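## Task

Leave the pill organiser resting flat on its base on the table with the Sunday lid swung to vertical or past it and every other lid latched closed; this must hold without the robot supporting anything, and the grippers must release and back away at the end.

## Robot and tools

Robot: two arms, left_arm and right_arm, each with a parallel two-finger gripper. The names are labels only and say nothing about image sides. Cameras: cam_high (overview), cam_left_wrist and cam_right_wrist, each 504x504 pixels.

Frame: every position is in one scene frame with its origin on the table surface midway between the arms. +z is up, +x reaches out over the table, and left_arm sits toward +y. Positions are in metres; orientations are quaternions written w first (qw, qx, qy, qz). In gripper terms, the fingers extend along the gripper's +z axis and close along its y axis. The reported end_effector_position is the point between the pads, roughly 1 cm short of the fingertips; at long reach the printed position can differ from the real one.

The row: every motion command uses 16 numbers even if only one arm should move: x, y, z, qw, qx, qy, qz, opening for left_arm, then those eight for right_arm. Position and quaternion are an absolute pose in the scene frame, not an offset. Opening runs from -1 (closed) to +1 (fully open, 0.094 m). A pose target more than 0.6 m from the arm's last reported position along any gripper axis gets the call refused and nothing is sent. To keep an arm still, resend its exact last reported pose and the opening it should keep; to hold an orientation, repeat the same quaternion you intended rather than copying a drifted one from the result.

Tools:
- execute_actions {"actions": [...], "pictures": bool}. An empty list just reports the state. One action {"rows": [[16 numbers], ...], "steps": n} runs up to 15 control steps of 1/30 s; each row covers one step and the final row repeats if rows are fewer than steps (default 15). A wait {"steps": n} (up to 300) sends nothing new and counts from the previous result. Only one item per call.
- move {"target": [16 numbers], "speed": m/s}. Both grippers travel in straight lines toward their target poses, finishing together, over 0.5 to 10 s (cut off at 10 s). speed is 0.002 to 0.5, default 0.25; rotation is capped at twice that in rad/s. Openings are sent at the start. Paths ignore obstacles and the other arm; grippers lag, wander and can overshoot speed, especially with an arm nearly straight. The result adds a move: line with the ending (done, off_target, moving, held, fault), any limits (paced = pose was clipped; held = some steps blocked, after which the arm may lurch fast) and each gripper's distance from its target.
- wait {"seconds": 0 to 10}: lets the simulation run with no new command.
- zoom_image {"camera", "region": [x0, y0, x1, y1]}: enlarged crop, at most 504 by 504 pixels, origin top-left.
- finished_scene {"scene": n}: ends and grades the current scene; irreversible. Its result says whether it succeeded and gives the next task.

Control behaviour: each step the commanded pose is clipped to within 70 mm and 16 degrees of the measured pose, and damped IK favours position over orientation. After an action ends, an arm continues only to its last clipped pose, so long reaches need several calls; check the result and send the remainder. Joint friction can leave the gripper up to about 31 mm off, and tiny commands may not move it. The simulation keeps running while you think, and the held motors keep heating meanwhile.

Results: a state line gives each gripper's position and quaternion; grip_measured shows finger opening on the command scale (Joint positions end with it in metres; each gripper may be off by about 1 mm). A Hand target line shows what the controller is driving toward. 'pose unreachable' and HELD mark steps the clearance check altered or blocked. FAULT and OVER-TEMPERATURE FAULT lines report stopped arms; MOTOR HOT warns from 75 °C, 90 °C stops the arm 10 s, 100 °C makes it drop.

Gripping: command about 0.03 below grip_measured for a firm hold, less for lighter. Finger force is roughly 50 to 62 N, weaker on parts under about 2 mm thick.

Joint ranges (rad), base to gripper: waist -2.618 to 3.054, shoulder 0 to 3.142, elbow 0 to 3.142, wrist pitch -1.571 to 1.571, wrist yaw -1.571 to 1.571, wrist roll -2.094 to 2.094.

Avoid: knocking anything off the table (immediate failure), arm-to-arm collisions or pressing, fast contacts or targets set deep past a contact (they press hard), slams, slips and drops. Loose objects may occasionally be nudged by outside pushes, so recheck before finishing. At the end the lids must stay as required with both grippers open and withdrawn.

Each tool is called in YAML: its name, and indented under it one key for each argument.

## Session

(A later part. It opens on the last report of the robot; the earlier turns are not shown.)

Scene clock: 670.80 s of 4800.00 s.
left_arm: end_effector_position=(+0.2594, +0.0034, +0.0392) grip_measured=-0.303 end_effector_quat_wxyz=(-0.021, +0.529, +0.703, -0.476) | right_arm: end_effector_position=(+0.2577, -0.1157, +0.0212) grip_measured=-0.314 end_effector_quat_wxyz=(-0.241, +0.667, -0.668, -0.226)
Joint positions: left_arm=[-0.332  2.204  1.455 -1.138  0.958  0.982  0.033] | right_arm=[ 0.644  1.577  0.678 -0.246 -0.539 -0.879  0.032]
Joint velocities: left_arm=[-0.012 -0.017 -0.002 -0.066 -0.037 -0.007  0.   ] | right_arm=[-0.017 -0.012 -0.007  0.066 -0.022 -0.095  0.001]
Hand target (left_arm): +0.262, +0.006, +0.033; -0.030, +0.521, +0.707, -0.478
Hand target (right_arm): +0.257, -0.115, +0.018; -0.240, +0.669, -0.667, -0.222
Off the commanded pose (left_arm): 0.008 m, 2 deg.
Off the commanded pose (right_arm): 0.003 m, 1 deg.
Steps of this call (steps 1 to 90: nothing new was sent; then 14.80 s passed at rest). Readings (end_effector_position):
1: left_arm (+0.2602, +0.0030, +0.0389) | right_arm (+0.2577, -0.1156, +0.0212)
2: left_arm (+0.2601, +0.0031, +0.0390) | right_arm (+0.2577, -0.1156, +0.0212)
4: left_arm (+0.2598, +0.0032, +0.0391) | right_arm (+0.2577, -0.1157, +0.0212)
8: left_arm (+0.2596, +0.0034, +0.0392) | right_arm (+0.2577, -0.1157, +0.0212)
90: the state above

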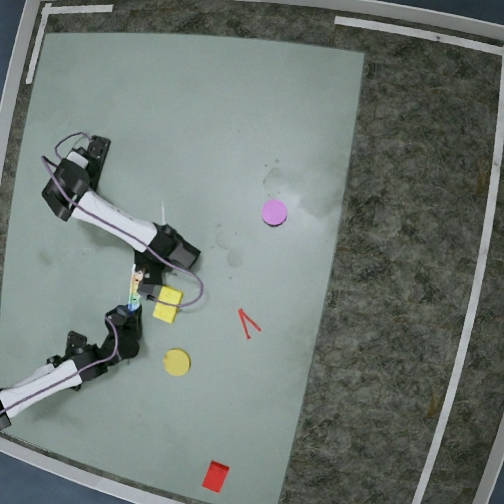

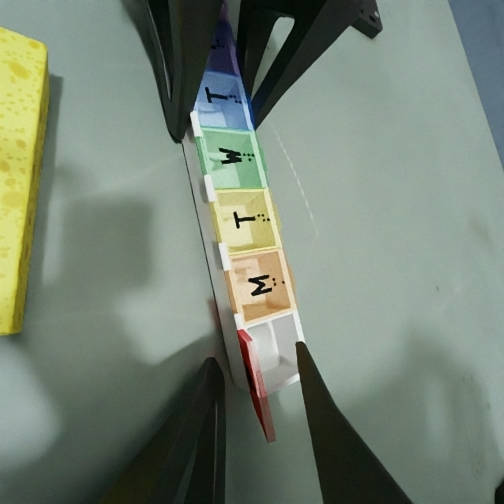

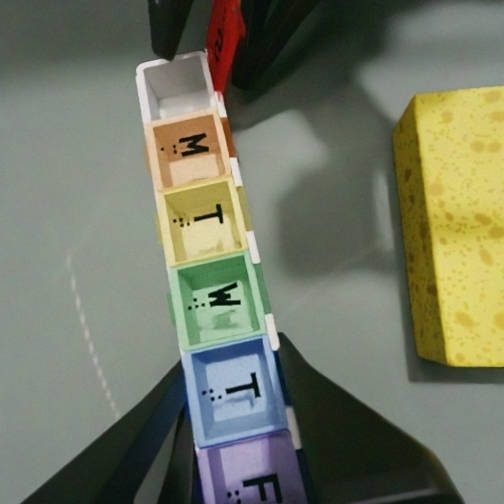

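move:
  target: [0.285,0.006,0.034,-0.031,0.521,0.706,-0.478,-0.3,0.257,-0.115,0.018,-0.24,0.669,-0.667,-0.222,-0.37]
  speed: 0.04

Scene clock: 675.97 s of 4800.00 s.
left_arm: end_effector_position=(+0.2801, +0.0012, +0.0438) grip_measured=-0.302 end_effector_quat_wxyz=(-0.023, +0.526, +0.701, -0.481) | right_arm: end_effector_position=(+0.2598, -0.1159, +0.0210) grip_measured=-0.314 end_effector_quat_wxyz=(-0.243, +0.666, -0.670, -0.221)
Joint positions: left_arm=[-0.311  2.28   1.595 -1.243  0.961  1.023  0.033] | right_arm=[ 0.644  1.577  0.678 -0.239 -0.53  -0.875  0.032]
Joint velocities: left_arm=[ 0.012  0.032  0.007 -0.066 -0.037  0.037  0.   ] | right_arm=[ 0.002 -0.002 -0.007  0.007 -0.037 -0.007 -0.   ]
Hand target (left_arm): +0.285, +0.006, +0.034; -0.031, +0.521, +0.706, -0.478
Hand target (right_arm): +0.257, -0.115, +0.018; -0.240, +0.669, -0.667, -0.222
Off the commanded pose (left_arm): 0.012 m, 1 deg.
Off the commanded pose (right_arm): 0.004 m, 1 deg.
After step 90, 1.23 s passed at rest.
move: off_target (left_arm)

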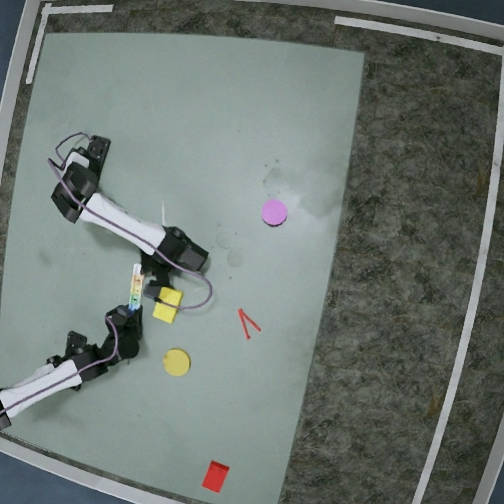

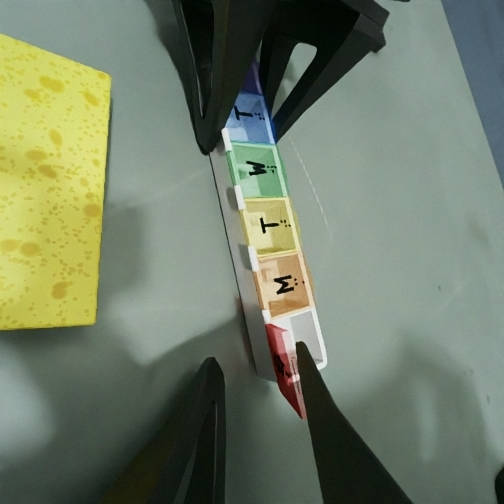

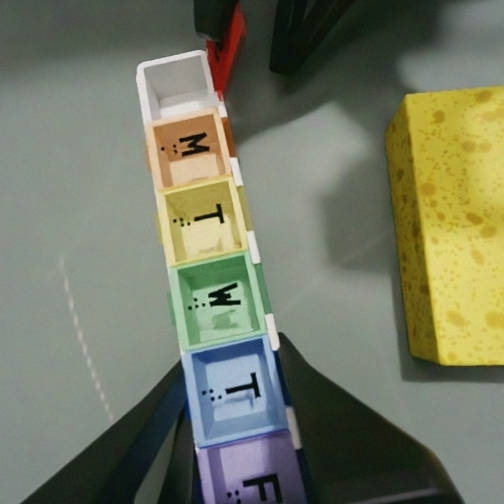

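move:
  target: [0.305,0.008,0.030,-0.031,0.521,0.706,-0.478,-0.3,0.257,-0.115,0.018,-0.24,0.669,-0.667,-0.222,-0.37]
  speed: 0.04

Scene clock: 692.33 s of 4800.00 s.
left_arm: end_effector_position=(+0.2930, +0.0001, +0.0501) grip_measured=-0.302 end_effector_quat_wxyz=(-0.032, +0.516, +0.699, -0.494) | right_arm: end_effector_position=(+0.2636, -0.1154, +0.0216) grip_measured=-0.314 end_effector_quat_wxyz=(-0.248, +0.661, -0.674, -0.217)
Joint positions: left_arm=[-0.294  2.347  1.714 -1.356  0.979  1.062  0.033] | right_arm=[ 0.644  1.577  0.678 -0.224 -0.519 -0.86   0.032]
Joint velocities: left_arm=[ 0.007  0.007  0.017 -0.081 -0.022  0.022 -0.001] | right_arm=[-0.012 -0.012 -0.017  0.007 -0.007 -0.037 -0.   ]
Hand target (left_arm): +0.304, +0.008, +0.031; -0.031, +0.521, +0.706, -0.478
Hand target (right_arm): +0.257, -0.115, +0.018; -0.240, +0.669, -0.667, -0.222
Off the commanded pose (left_arm): 0.025 m, 2 deg.
Off the commanded pose (right_arm): 0.008 m, 2 deg.
After step 90, 12.40 s passed at rest.
move: off_target (left_arm)

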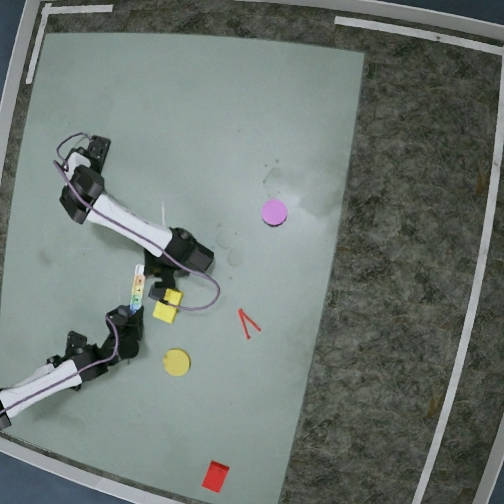

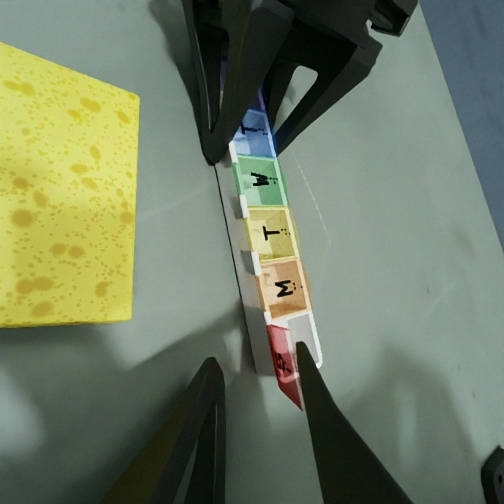

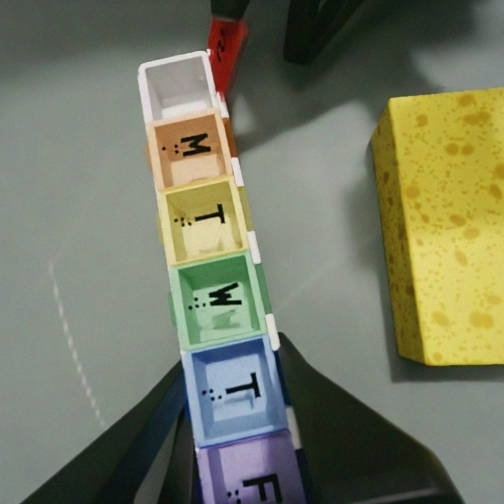

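move:
  target: [0.285,0.008,0.045,-0.031,0.521,0.706,-0.478,0.3,0.257,-0.115,0.018,-0.24,0.669,-0.667,-0.222,-0.37]
  speed: 0.05

move:
  target: [0.31,0.02,0.12,-0.031,0.521,0.706,-0.478,0.3,0.257,-0.115,0.018,-0.24,0.669,-0.667,-0.222,-0.37]
  speed: 0.1

Scene clock: 701.50 s of 4800.00 s.
left_arm: end_effector_position=(+0.2861, +0.0051, +0.0481) grip_measured=+0.297 end_effector_quat_wxyz=(-0.033, +0.519, +0.702, -0.486) | right_arm: end_effector_position=(+0.2637, -0.1155, +0.0216) grip_measured=-0.314 end_effector_quat_wxyz=(-0.249, +0.664, -0.672, -0.215)
Joint positions: left_arm=[-0.294  2.311  1.654 -1.321  0.962  1.053  0.061] | right_arm=[ 0.644  1.577  0.678 -0.224 -0.518 -0.868  0.032]
Joint velocities: left_arm=[-0.007  0.002 -0.017  0.037 -0.022 -0.022 -0.001] | right_arm=[-0.007 -0.002  0.002 -0.022  0.051 -0.066 -0.   ]
Hand target (left_arm): +0.285, +0.008, +0.045; -0.032, +0.521, +0.706, -0.479
Hand target (right_arm): +0.257, -0.115, +0.018; -0.240, +0.669, -0.667, -0.222
Off the commanded pose (left_arm): 0.004 m, 1 deg.
Off the commanded pose (right_arm): 0.008 m, 2 deg.
After step 90, 5.47 s passed at rest.
move: done

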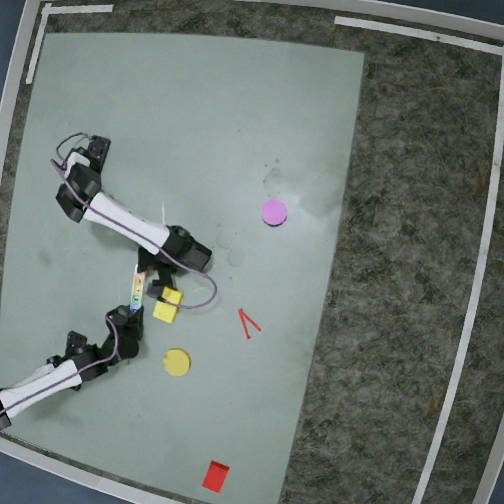

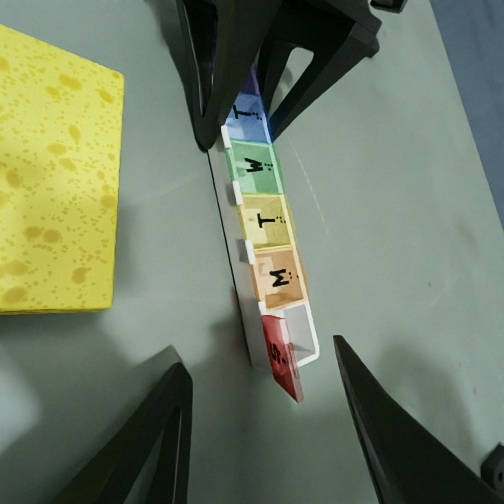

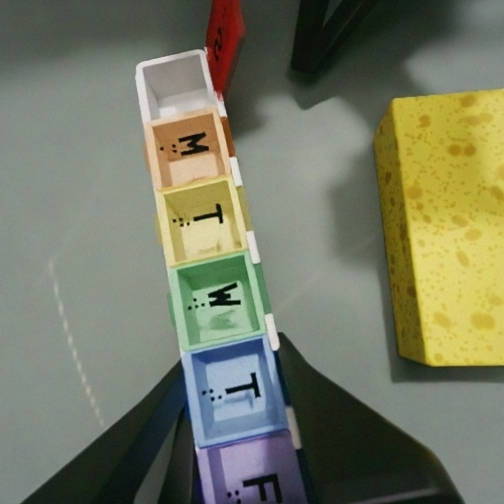

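Scene clock: 702.67 s of 4800.00 s.
left_arm: end_effector_position=(+0.3073, +0.0157, +0.1167) grip_measured=+0.297 end_effector_quat_wxyz=(-0.013, +0.519, +0.707, -0.479) | right_arm: end_effector_position=(+0.2637, -0.1155, +0.0216) grip_measured=-0.314 end_effector_quat_wxyz=(-0.249, +0.664, -0.671, -0.215)
Joint positions: left_arm=[-0.248  2.26   1.863 -1.571  0.945  1.084  0.061] | right_arm=[ 0.644  1.577  0.678 -0.224 -0.518 -0.869  0.032]
Joint velocities: left_arm=[ 0.002  0.012 -0.002 -0.037 -0.066 -0.022  0.   ] | right_arm=[-0.007  0.002 -0.007  0.051 -0.007  0.022  0.001]
Hand target (left_arm): +0.309, +0.020, +0.120; -0.016, +0.517, +0.713, -0.474
Hand target (right_arm): +0.257, -0.115, +0.018; -0.240, +0.669, -0.667, -0.222
Off the commanded pose (left_arm): 0.006 m, 2 deg.
Off the commanded pose (right_arm): 0.008 m, 2 deg.
joint sent to its limit (left arm) — the command would take joint 4 (wrist pitch) past its lower limit, so that joint was sent only as far as its limit.
move: done

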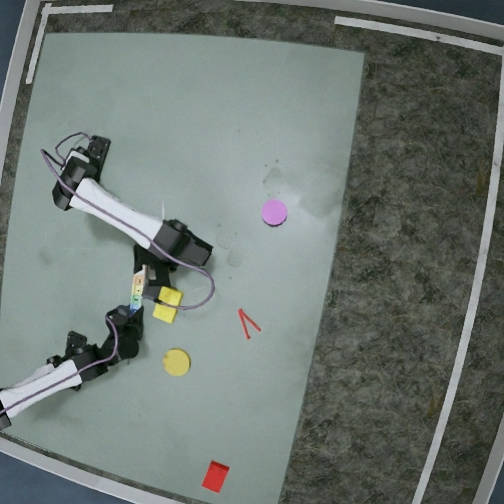

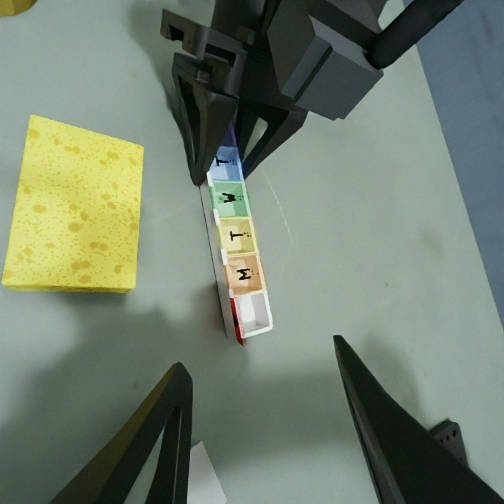

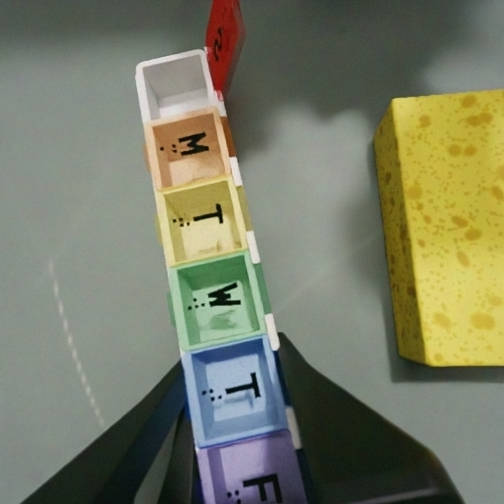

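move:
  target: [0.28,0.2,0.15,-0.031,0.521,0.706,-0.478,0.3,0.26,-0.116,0.02,-0.24,0.669,-0.667,-0.222,0.3]
  speed: 0.2

move:
  target: [0.28,0.2,0.15,-0.031,0.521,0.706,-0.478,0.3,0.25,-0.2,0.11,-0.24,0.669,-0.667,-0.222,0.3]
  speed: 0.15

Scene clock: 713.37 s of 4800.00 s.
left_arm: end_effector_position=(+0.2853, +0.1953, +0.1506) grip_measured=+0.297 end_effector_quat_wxyz=(+0.108, +0.489, +0.777, -0.383) | right_arm: end_effector_position=(+0.2614, -0.1161, +0.0209) grip_measured=+0.299 end_effector_quat_wxyz=(-0.245, +0.667, -0.669, -0.217)
Joint positions: left_arm=[ 0.242  1.807  1.434 -1.582  0.741  1.376  0.061] | right_arm=[ 0.644  1.577  0.678 -0.235 -0.523 -0.879  0.061]
Joint velocities: left_arm=[ 0.007 -0.027  0.017  0.007 -0.095 -0.095 -0.001] | right_arm=[ 0.002 -0.012  0.012 -0.007  0.007  0.037 -0.   ]
Hand target (left_arm): +0.278, +0.197, +0.148; +0.098, +0.492, +0.776, -0.382
Hand target (right_arm): +0.260, -0.116, +0.020; -0.240, +0.669, -0.667, -0.222
Off the commanded pose (left_arm): 0.007 m, 21 deg; orientation clipped at the last step of the last action.
Off the commanded pose (right_arm): 0.002 m, 1 deg.
joint sent to its limit (left arm) — the command would take joint 4 (wrist pitch) past its lower limit, so that joint was sent only as far as its limit.
After step 90, 6.17 s passed at rest.
move: off_target (left_arm); limits=paced

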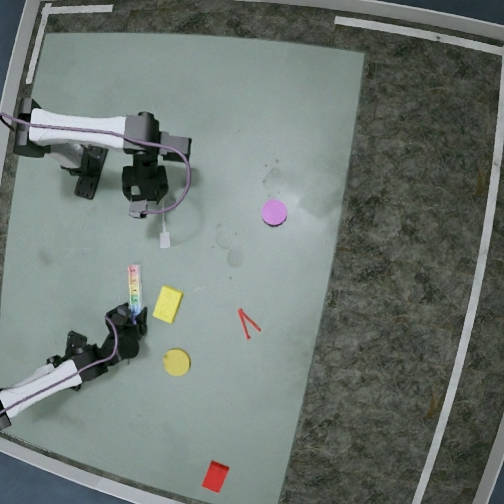

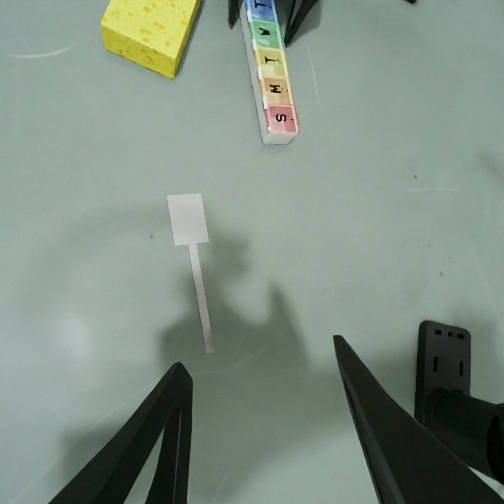

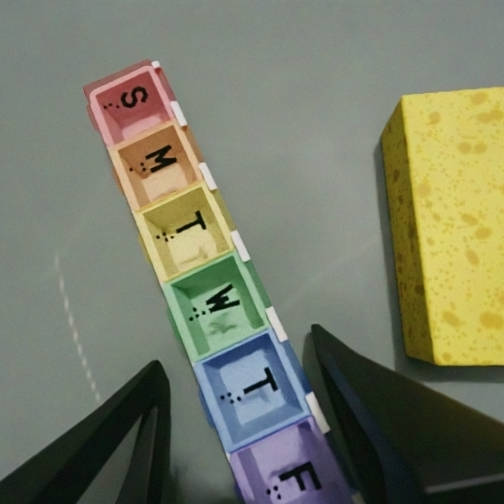

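Scene clock: 715.23 s of 4800.00 s.
left_arm: end_effector_position=(+0.2847, +0.1966, +0.1495) grip_measured=+0.298 end_effector_quat_wxyz=(+0.104, +0.490, +0.778, -0.379) | right_arm: end_effector_position=(+0.2437, -0.2033, +0.0987) grip_measured=+0.299 end_effector_quat_wxyz=(-0.224, +0.671, -0.672, -0.219)
Joint positions: left_arm=[ 0.242  1.807  1.434 -1.582  0.73   1.376  0.061] | right_arm=[ 0.332  1.291  0.819 -0.902 -0.611 -1.247  0.061]
Joint velocities: left_arm=[-0.017 -0.017  0.002 -0.037  0.022  0.007 -0.   ] | right_arm=[-0.007  0.007 -0.002 -0.037  0.007 -0.081  0.   ]
Hand target (left_arm): +0.280, +0.199, +0.149; +0.100, +0.491, +0.780, -0.376
Hand target (right_arm): +0.248, -0.203, +0.108; -0.236, +0.672, -0.668, -0.217
Off the commanded pose (left_arm): 0.006 m, 21 deg; orientation clipped at the last step of the last action.
Off the commanded pose (right_arm): 0.013 m, 2 deg.
joint sent to its limit (left arm) — the command would take joint 4 (wrist pitch) past its lower limit, so that joint was sent only as far as its limit.
move: off_target (left_arm, right_arm); limits=paced

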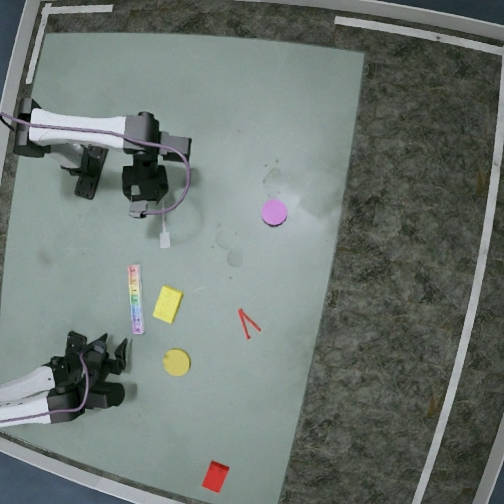

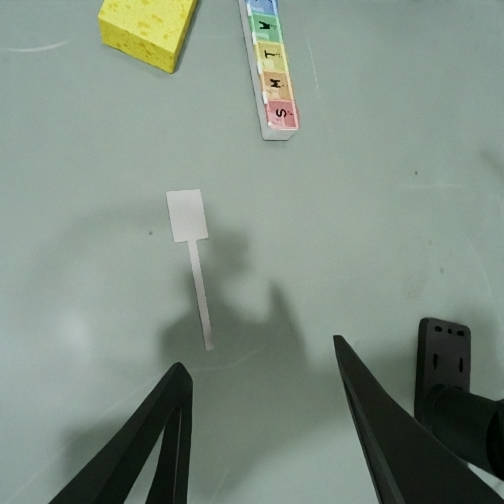

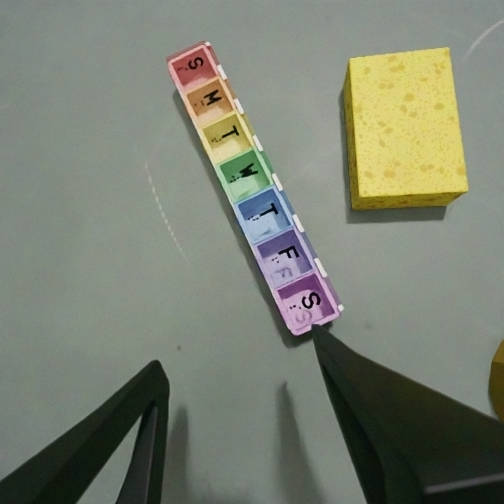

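zoom_image:
  camera: "cam_high"
  region: [80,230,220,370]

Region (80, 230, 220, 370) of cam_high's 504x504 image, scaled by 3.600, with more detail than that image has.

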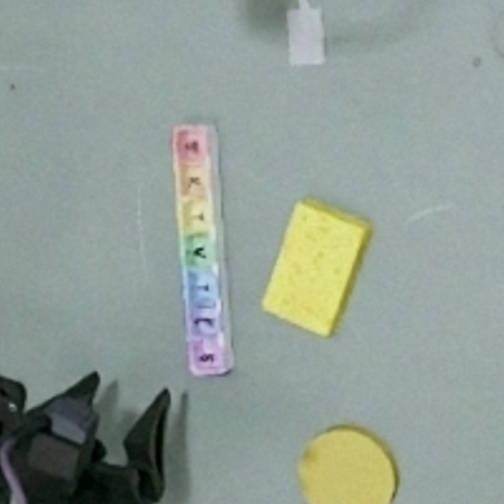

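move:
  target: [0.24,0.07,0.07,-0.242,0.664,0.664,-0.242,0.15,0.26,-0.125,0.045,-0.24,0.669,-0.667,-0.222,0.4]
  speed: 0.2

move:
  target: [0.24,0.04,0.06,-0.242,0.664,0.664,-0.242,0.15,0.259,-0.113,0.014,-0.24,0.669,-0.667,-0.222,0.4]
  speed: 0.08

Scene clock: 735.03 s of 4800.00 s.
left_arm: end_effector_position=(+0.2386, +0.0736, +0.0764) grip_measured=+0.153 end_effector_quat_wxyz=(-0.173, +0.667, +0.686, -0.234) | right_arm: end_effector_position=(+0.2640, -0.1230, +0.0534) grip_measured=+0.399 end_effector_quat_wxyz=(-0.248, +0.667, -0.664, -0.228)
Joint positions: left_arm=[-0.415  2.118  1.663 -1.582  0.375  1.077  0.054] | right_arm=[ 0.602  1.501  0.752 -0.407 -0.564 -0.925  0.066]
Joint velocities: left_arm=[ 0.002 -0.002 -0.017 -0.022 -0.022  0.022  0.001] | right_arm=[-0.012 -0.007 -0.002  0.007  0.007  0.007  0.001]
Hand target (left_arm): +0.240, +0.073, +0.071; -0.184, +0.665, +0.687, -0.229
Hand target (right_arm): +0.261, -0.122, +0.047; -0.243, +0.667, -0.667, -0.227
Off the commanded pose (left_arm): 0.007 m, 8 deg.
Off the commanded pose (right_arm): 0.009 m, 1 deg.
joint sent to its limit (left arm) — the command would take joint 4 (wrist pitch) past its lower limit, so that joint was sent only as far as its limit.
After step 90, 14.17 s passed at rest.
move: off_target (left_arm)

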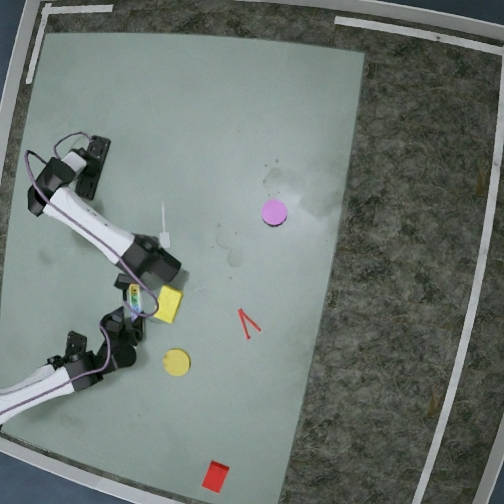

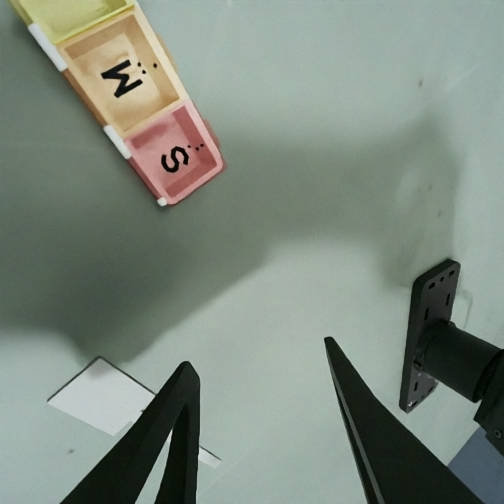

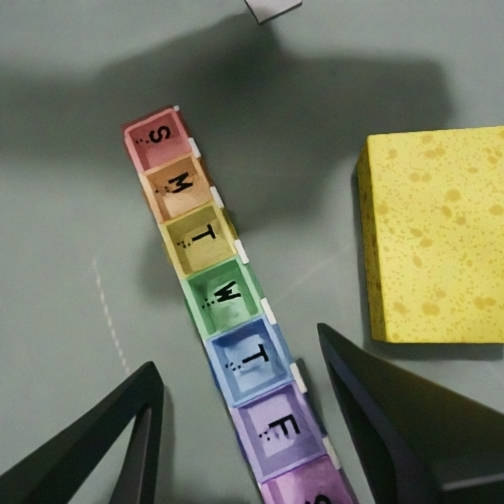

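Scene clock: 736.37 s of 4800.00 s.
left_arm: end_effector_position=(+0.2411, +0.0448, +0.0659) grip_measured=+0.153 end_effector_quat_wxyz=(-0.180, +0.670, +0.683, -0.231) | right_arm: end_effector_position=(+0.2638, -0.1117, +0.0212) grip_measured=+0.399 end_effector_quat_wxyz=(-0.246, +0.669, -0.664, -0.224)
Joint positions: left_arm=[-0.479  2.206  1.761 -1.583  0.393  1.024  0.054] | right_arm=[ 0.644  1.6    0.696 -0.232 -0.538 -0.885  0.066]
Joint velocities: left_arm=[ 0.017  0.002 -0.012 -0.066 -0.007 -0.007 -0.001] | right_arm=[-0.002 -0.012 -0.002  0.007  0.007  0.037  0.001]
Hand target (left_arm): +0.240, +0.041, +0.060; -0.190, +0.666, +0.683, -0.234
Hand target (right_arm): +0.260, -0.112, +0.014; -0.240, +0.669, -0.667, -0.223
Off the commanded pose (left_arm): 0.008 m, 8 deg.
Off the commanded pose (right_arm): 0.009 m, 1 deg.
joint sent to its limit (left arm) — the command would take joint 4 (wrist pitch) past its lower limit, so that joint was sent only as far as its limit.
move: off_target (left_arm)

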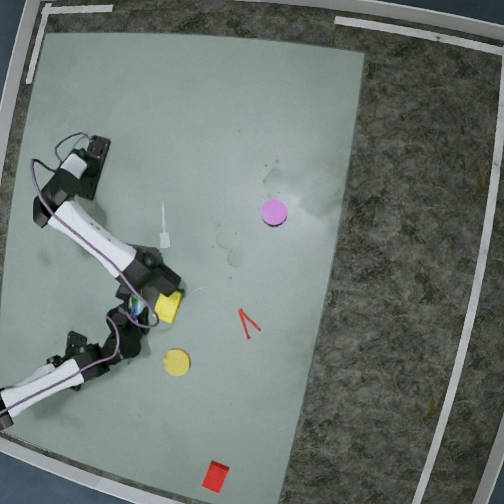

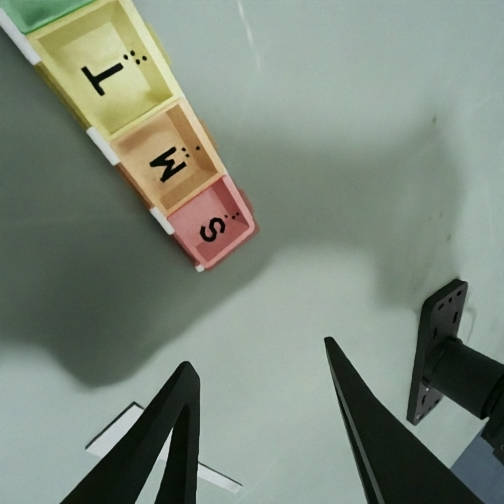

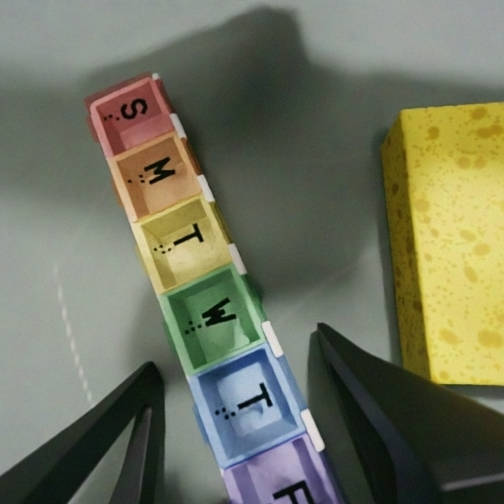

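Close right to realign.

move:
  target: [0.24,0.04,0.06,-0.242,0.664,0.664,-0.242,0.15,0.257,-0.115,0.016,-0.24,0.669,-0.667,-0.222,-0.37]
  speed: 0.05

Scene clock: 743.10 s of 4800.00 s.
left_arm: end_effector_position=(+0.2410, +0.0446, +0.0659) grip_measured=+0.153 end_effector_quat_wxyz=(-0.180, +0.669, +0.683, -0.231) | right_arm: end_effector_position=(+0.2640, -0.1116, +0.0210) grip_measured=-0.329 end_effector_quat_wxyz=(-0.247, +0.669, -0.665, -0.224)
Joint positions: left_arm=[-0.479  2.206  1.761 -1.583  0.394  1.023  0.054] | right_arm=[ 0.644  1.6    0.694 -0.228 -0.538 -0.883  0.032]
Joint velocities: left_arm=[-0.002 -0.012 -0.002  0.022 -0.007 -0.022 -0.001] | right_arm=[-0.022 -0.007 -0.007  0.037 -0.051 -0.022 -0.   ]
Hand target (left_arm): +0.240, +0.040, +0.060; -0.190, +0.666, +0.682, -0.234
Hand target (right_arm): +0.257, -0.115, +0.016; -0.240, +0.669, -0.667, -0.222
Off the commanded pose (left_arm): 0.008 m, 8 deg.
Off the commanded pose (right_arm): 0.009 m, 1 deg.
joint sent to its limit (left arm) — the command would take joint 4 (wrist pitch) past its lower limit, so that joint was sent only as far as its limit.
After step 90, 2.17 s passed at rest.
move: off_target (left_arm)

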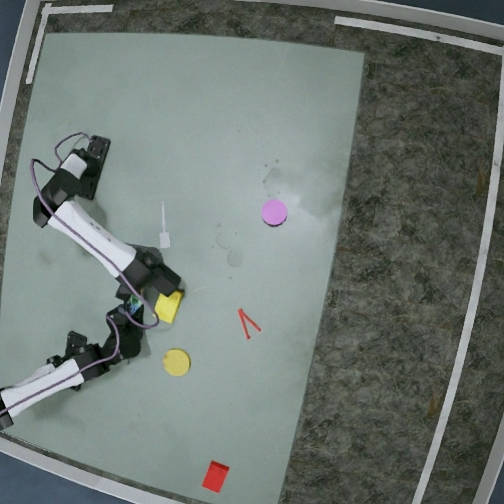

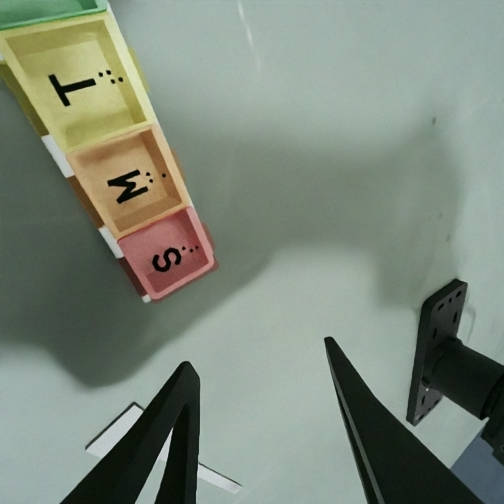

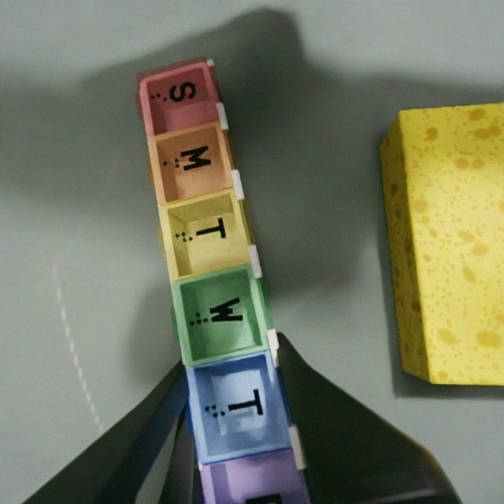

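move:
  target: [0.244,0.013,0.035,-0.242,0.664,0.664,-0.242,0.15,0.257,-0.115,0.016,-0.24,0.669,-0.667,-0.222,-0.37]
  speed: 0.08

Scene clock: 751.83 s of 4800.00 s.
left_arm: end_effector_position=(+0.2460, +0.0174, +0.0418) grip_measured=+0.153 end_effector_quat_wxyz=(-0.195, +0.669, +0.678, -0.235) | right_arm: end_effector_position=(+0.2640, -0.1116, +0.0211) grip_measured=-0.329 end_effector_quat_wxyz=(-0.247, +0.669, -0.665, -0.224)
Joint positions: left_arm=[-0.526  2.341  1.88  -1.584  0.415  0.993  0.054] | right_arm=[ 0.644  1.6    0.694 -0.228 -0.538 -0.883  0.032]
Joint velocities: left_arm=[ 0.007 -0.032  0.017 -0.007  0.022  0.022  0.   ] | right_arm=[ 0.002 -0.002 -0.022 -0.051 -0.051 -0.007  0.   ]
Hand target (left_arm): +0.244, +0.013, +0.035; -0.204, +0.665, +0.678, -0.238
Hand target (right_arm): +0.257, -0.115, +0.016; -0.240, +0.669, -0.667, -0.222
Off the commanded pose (left_arm): 0.008 m, 6 deg.
Off the commanded pose (right_arm): 0.009 m, 1 deg.
joint sent to its limit (left arm) — the command would take joint 4 (wrist pitch) past its lower limit, so that joint was sent only as far as its limit.
After step 90, 4.60 s passed at rest.
move: off_target (left_arm)

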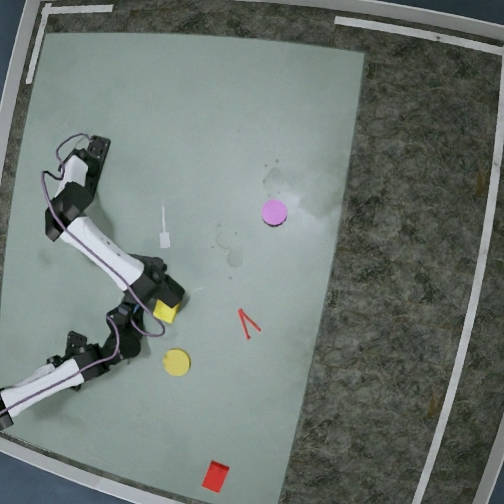

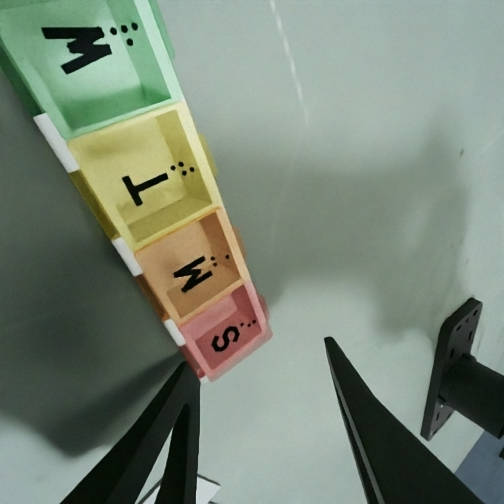

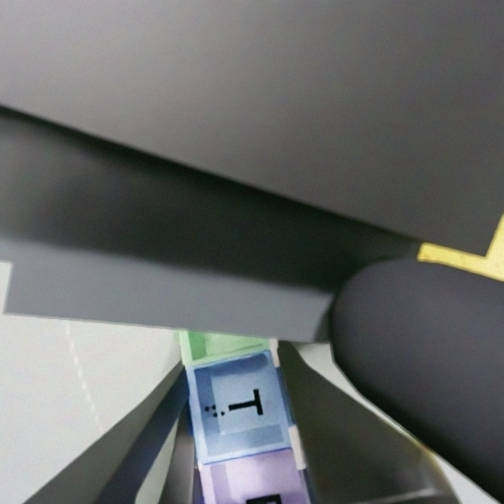

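move:
  target: [0.248,0.013,0.02,-0.242,0.664,0.664,-0.242,0.15,0.257,-0.115,0.016,-0.24,0.669,-0.667,-0.222,-0.37]
  speed: 0.05

Scene clock: 760.50 s of 4800.00 s.
left_arm: end_effector_position=(+0.2487, +0.0146, +0.0326) grip_measured=+0.152 end_effector_quat_wxyz=(-0.203, +0.665, +0.678, -0.237) | right_arm: end_effector_position=(+0.2640, -0.1116, +0.0211) grip_measured=-0.329 end_effector_quat_wxyz=(-0.247, +0.669, -0.665, -0.224)
Joint positions: left_arm=[-0.526  2.385  1.91  -1.589  0.418  0.991  0.054] | right_arm=[ 0.644  1.6    0.694 -0.228 -0.538 -0.883  0.032]
Joint velocities: left_arm=[ 0.002  0.007 -0.012 -0.022 -0.022 -0.066  0.001] | right_arm=[-0.007 -0.017 -0.002 -0.081  0.051 -0.081  0.001]
Hand target (left_arm): +0.248, +0.013, +0.020; -0.215, +0.665, +0.674, -0.239
Hand target (right_arm): +0.257, -0.115, +0.016; -0.240, +0.669, -0.667, -0.222
Off the commanded pose (left_arm): 0.013 m, 5 deg.
Off the commanded pose (right_arm): 0.009 m, 1 deg.
joint sent to its limit (left arm) — the command would take joint 4 (wrist pitch) past its lower limit, so that joint was sent only as far as its limit.
After step 90, 4.43 s passed at rest.
move: off_target (left_arm)

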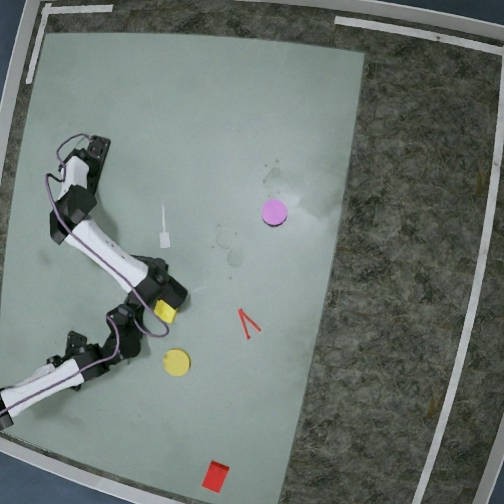

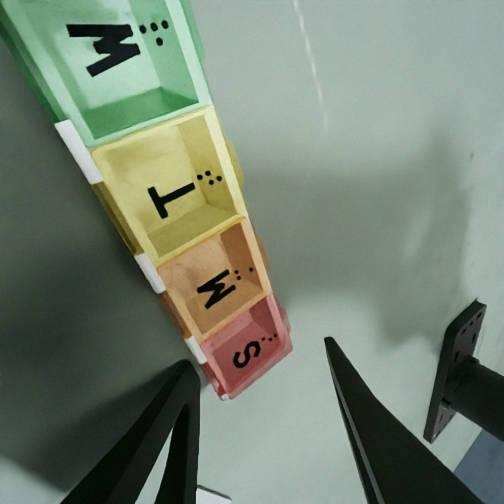

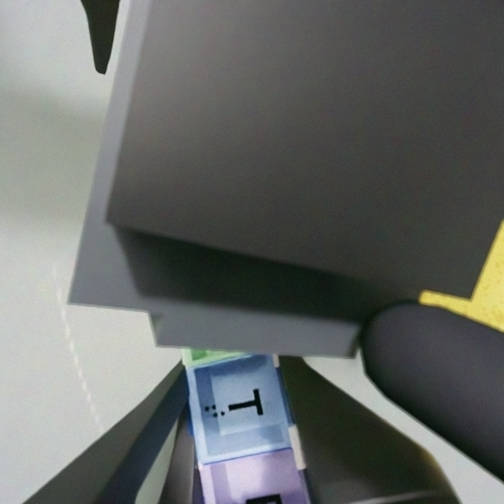

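move:
  target: [0.246,0.03,0.055,0.242,0.664,0.664,-0.242,0.15,0.257,-0.115,0.016,-0.24,0.669,-0.667,-0.222,-0.37]
  speed: 0.1

move:
  target: [0.245,0.013,0.03,0.242,0.664,0.664,-0.242,0.15,0.257,-0.115,0.016,-0.24,0.669,-0.667,-0.222,-0.37]
  speed: 0.08

Scene clock: 781.37 s of 4800.00 s.
left_arm: end_effector_position=(+0.2468, +0.0260, +0.0507) grip_measured=+0.152 end_effector_quat_wxyz=(+0.239, +0.674, +0.657, -0.240) | right_arm: end_effector_position=(+0.2640, -0.1116, +0.0211) grip_measured=-0.329 end_effector_quat_wxyz=(-0.247, +0.669, -0.665, -0.224)
Joint positions: left_arm=[-0.435  1.594  0.829 -0.391  0.569  0.898  0.054] | right_arm=[ 0.644  1.6    0.694 -0.228 -0.538 -0.883  0.032]
Joint velocities: left_arm=[ 0.012  0.002  0.007  0.081  0.007 -0.051 -0.   ] | right_arm=[ 0.002  0.017 -0.007  0.037  0.007 -0.051  0.   ]
Hand target (left_arm): +0.244, +0.030, +0.050; +0.241, +0.668, +0.661, -0.242
Hand target (right_arm): +0.257, -0.115, +0.016; -0.240, +0.669, -0.667, -0.222
Off the commanded pose (left_arm): 0.006 m, 1 deg.
Off the commanded pose (right_arm): 0.009 m, 1 deg.
After step 90, 12.83 s passed at rest.
move: done

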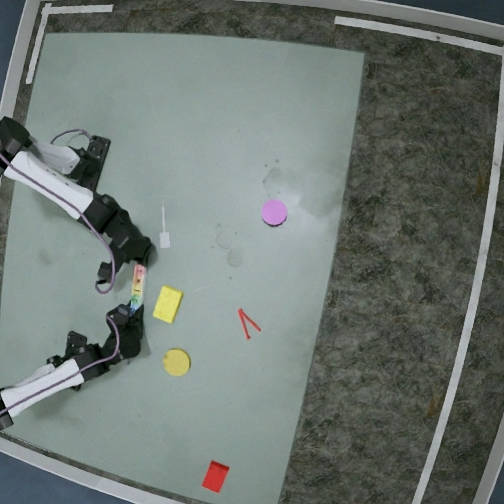

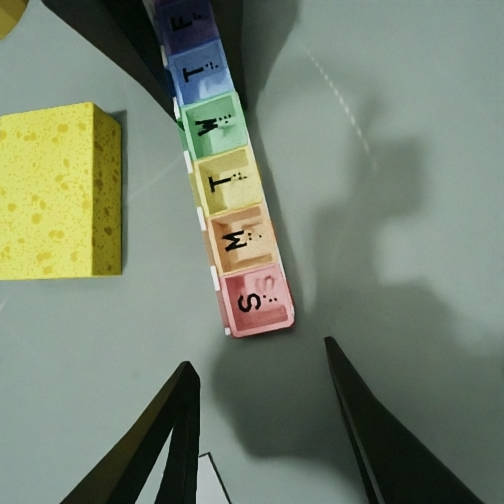

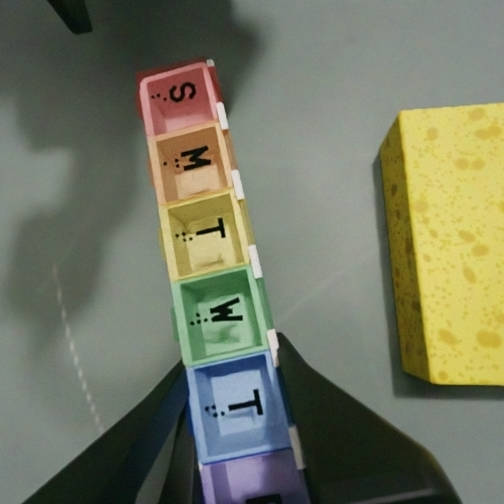

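Scene clock: 782.33 s of 4800.00 s.
left_arm: end_effector_position=(+0.2524, +0.0106, +0.0462) grip_measured=+0.152 end_effector_quat_wxyz=(+0.262, +0.665, +0.656, -0.242) | right_arm: end_effector_position=(+0.2640, -0.1116, +0.0211) grip_measured=-0.329 end_effector_quat_wxyz=(-0.247, +0.669, -0.665, -0.224)
Joint positions: left_arm=[-0.465  1.624  0.808 -0.266  0.565  0.833  0.054] | right_arm=[ 0.644  1.6    0.694 -0.228 -0.538 -0.883  0.032]
Joint velocities: left_arm=[-0.002 -0.017 -0.002  0.007  0.007 -0.051  0.   ] | right_arm=[ 0.002 -0.012 -0.017 -0.037 -0.022  0.007 -0.   ]
Hand target (left_arm): +0.245, +0.014, +0.031; +0.242, +0.665, +0.664, -0.242
Hand target (right_arm): +0.257, -0.115, +0.016; -0.240, +0.669, -0.667, -0.222
Off the commanded pose (left_arm): 0.018 m, 2 deg.
Off the commanded pose (right_arm): 0.009 m, 1 deg.
move: off_target (left_arm)

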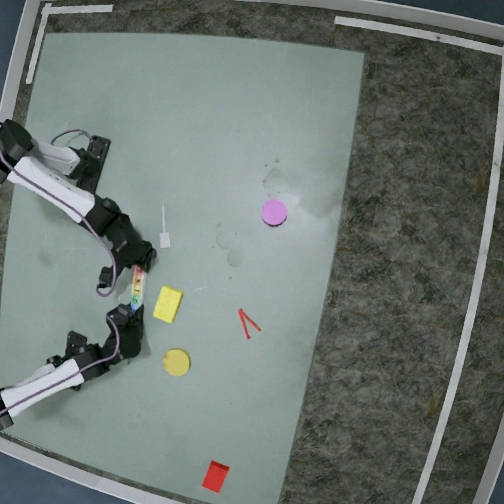

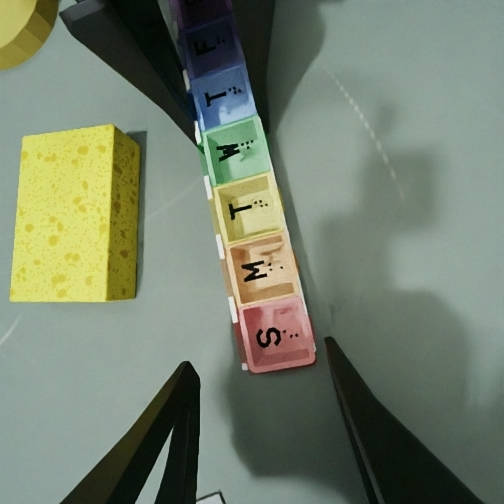

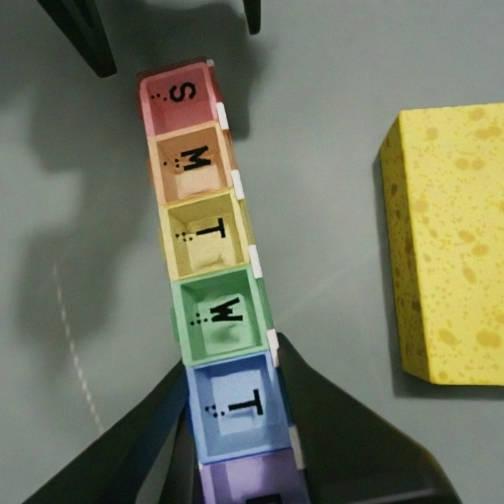

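move:
  target: [0.238,0.013,0.012,0.242,0.664,0.664,-0.242,0.15,0.257,-0.115,0.016,-0.24,0.669,-0.667,-0.222,-0.37]
  speed: 0.05

Scene clock: 789.00 s of 4800.00 s.
left_arm: end_effector_position=(+0.2455, +0.0100, +0.0279) grip_measured=+0.152 end_effector_quat_wxyz=(+0.261, +0.665, +0.657, -0.243) | right_arm: end_effector_position=(+0.2640, -0.1116, +0.0211) grip_measured=-0.329 end_effector_quat_wxyz=(-0.247, +0.669, -0.665, -0.224)
Joint positions: left_arm=[-0.481  1.652  0.748 -0.171  0.558  0.816  0.054] | right_arm=[ 0.644  1.6    0.694 -0.228 -0.538 -0.883  0.032]
Joint velocities: left_arm=[-0.017 -0.002 -0.002  0.022 -0.037 -0.037  0.   ] | right_arm=[-0.012  0.002  0.017 -0.007 -0.007 -0.007  0.   ]
Hand target (left_arm): +0.238, +0.014, +0.013; +0.242, +0.665, +0.664, -0.242
Hand target (right_arm): +0.257, -0.115, +0.016; -0.240, +0.669, -0.667, -0.222
Off the commanded pose (left_arm): 0.018 m, 2 deg.
Off the commanded pose (right_arm): 0.009 m, 1 deg.
After step 90, 2.57 s passed at rest.
move: off_target (left_arm)

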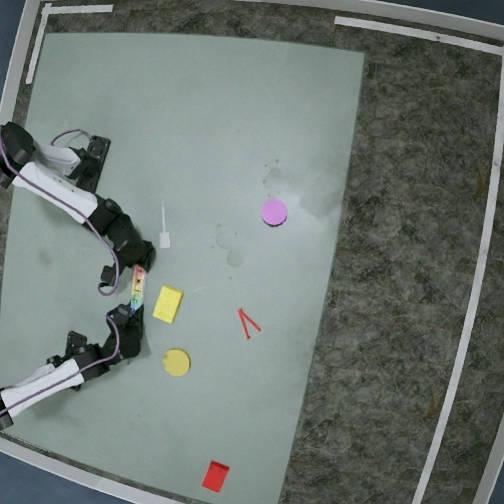

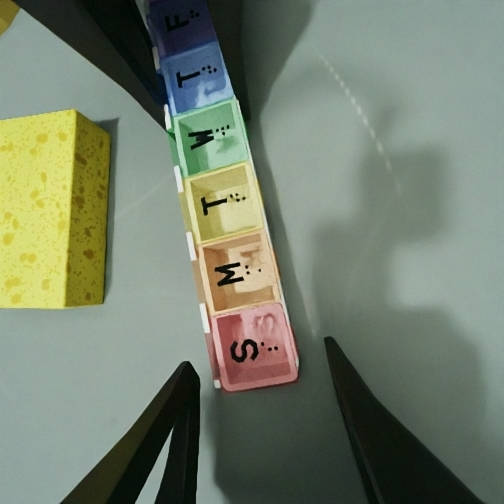

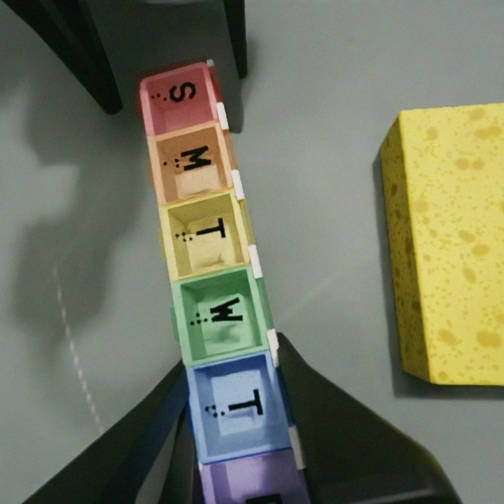

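move:
  target: [0.240,0.012,0.0,0.242,0.664,0.664,-0.242,0.15,0.257,-0.115,0.016,-0.24,0.669,-0.667,-0.222,-0.37]
  speed: 0.04

Scene clock: 798.77 s of 4800.00 s.
left_arm: end_effector_position=(+0.2510, +0.0060, +0.0200) grip_measured=+0.152 end_effector_quat_wxyz=(+0.267, +0.664, +0.655, -0.242) | right_arm: end_effector_position=(+0.2640, -0.1116, +0.0211) grip_measured=-0.329 end_effector_quat_wxyz=(-0.247, +0.669, -0.665, -0.224)
Joint positions: left_arm=[-0.481  1.693  0.748 -0.116  0.558  0.815  0.054] | right_arm=[ 0.644  1.6    0.694 -0.228 -0.538 -0.883  0.032]
Joint velocities: left_arm=[-0.002 -0.022  0.017  0.007 -0.022  0.037  0.001] | right_arm=[-0.002  0.002  0.007 -0.007 -0.007  0.007  0.   ]
Hand target (left_arm): +0.240, +0.013, +0.001; +0.242, +0.664, +0.664, -0.242
Hand target (right_arm): +0.257, -0.115, +0.016; -0.240, +0.669, -0.667, -0.222
Off the commanded pose (left_arm): 0.024 m, 3 deg.
Off the commanded pose (right_arm): 0.009 m, 1 deg.
After step 90, 5.77 s passed at rest.
move: off_target (left_arm)

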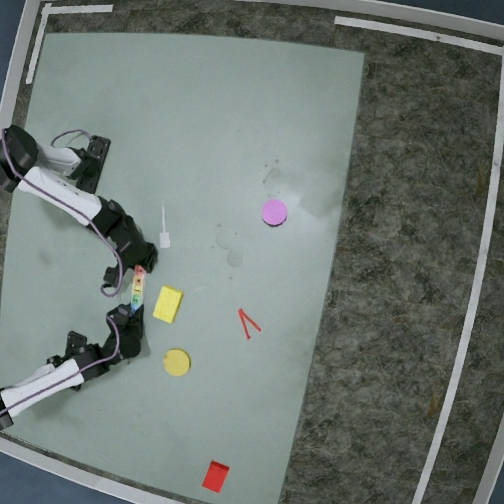

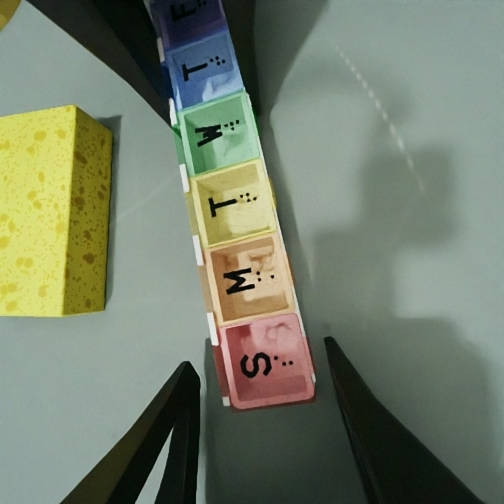

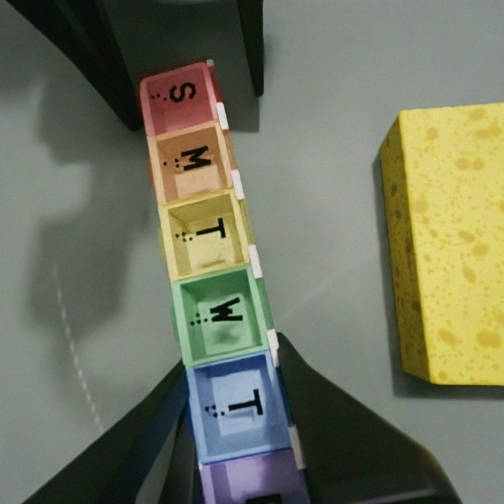

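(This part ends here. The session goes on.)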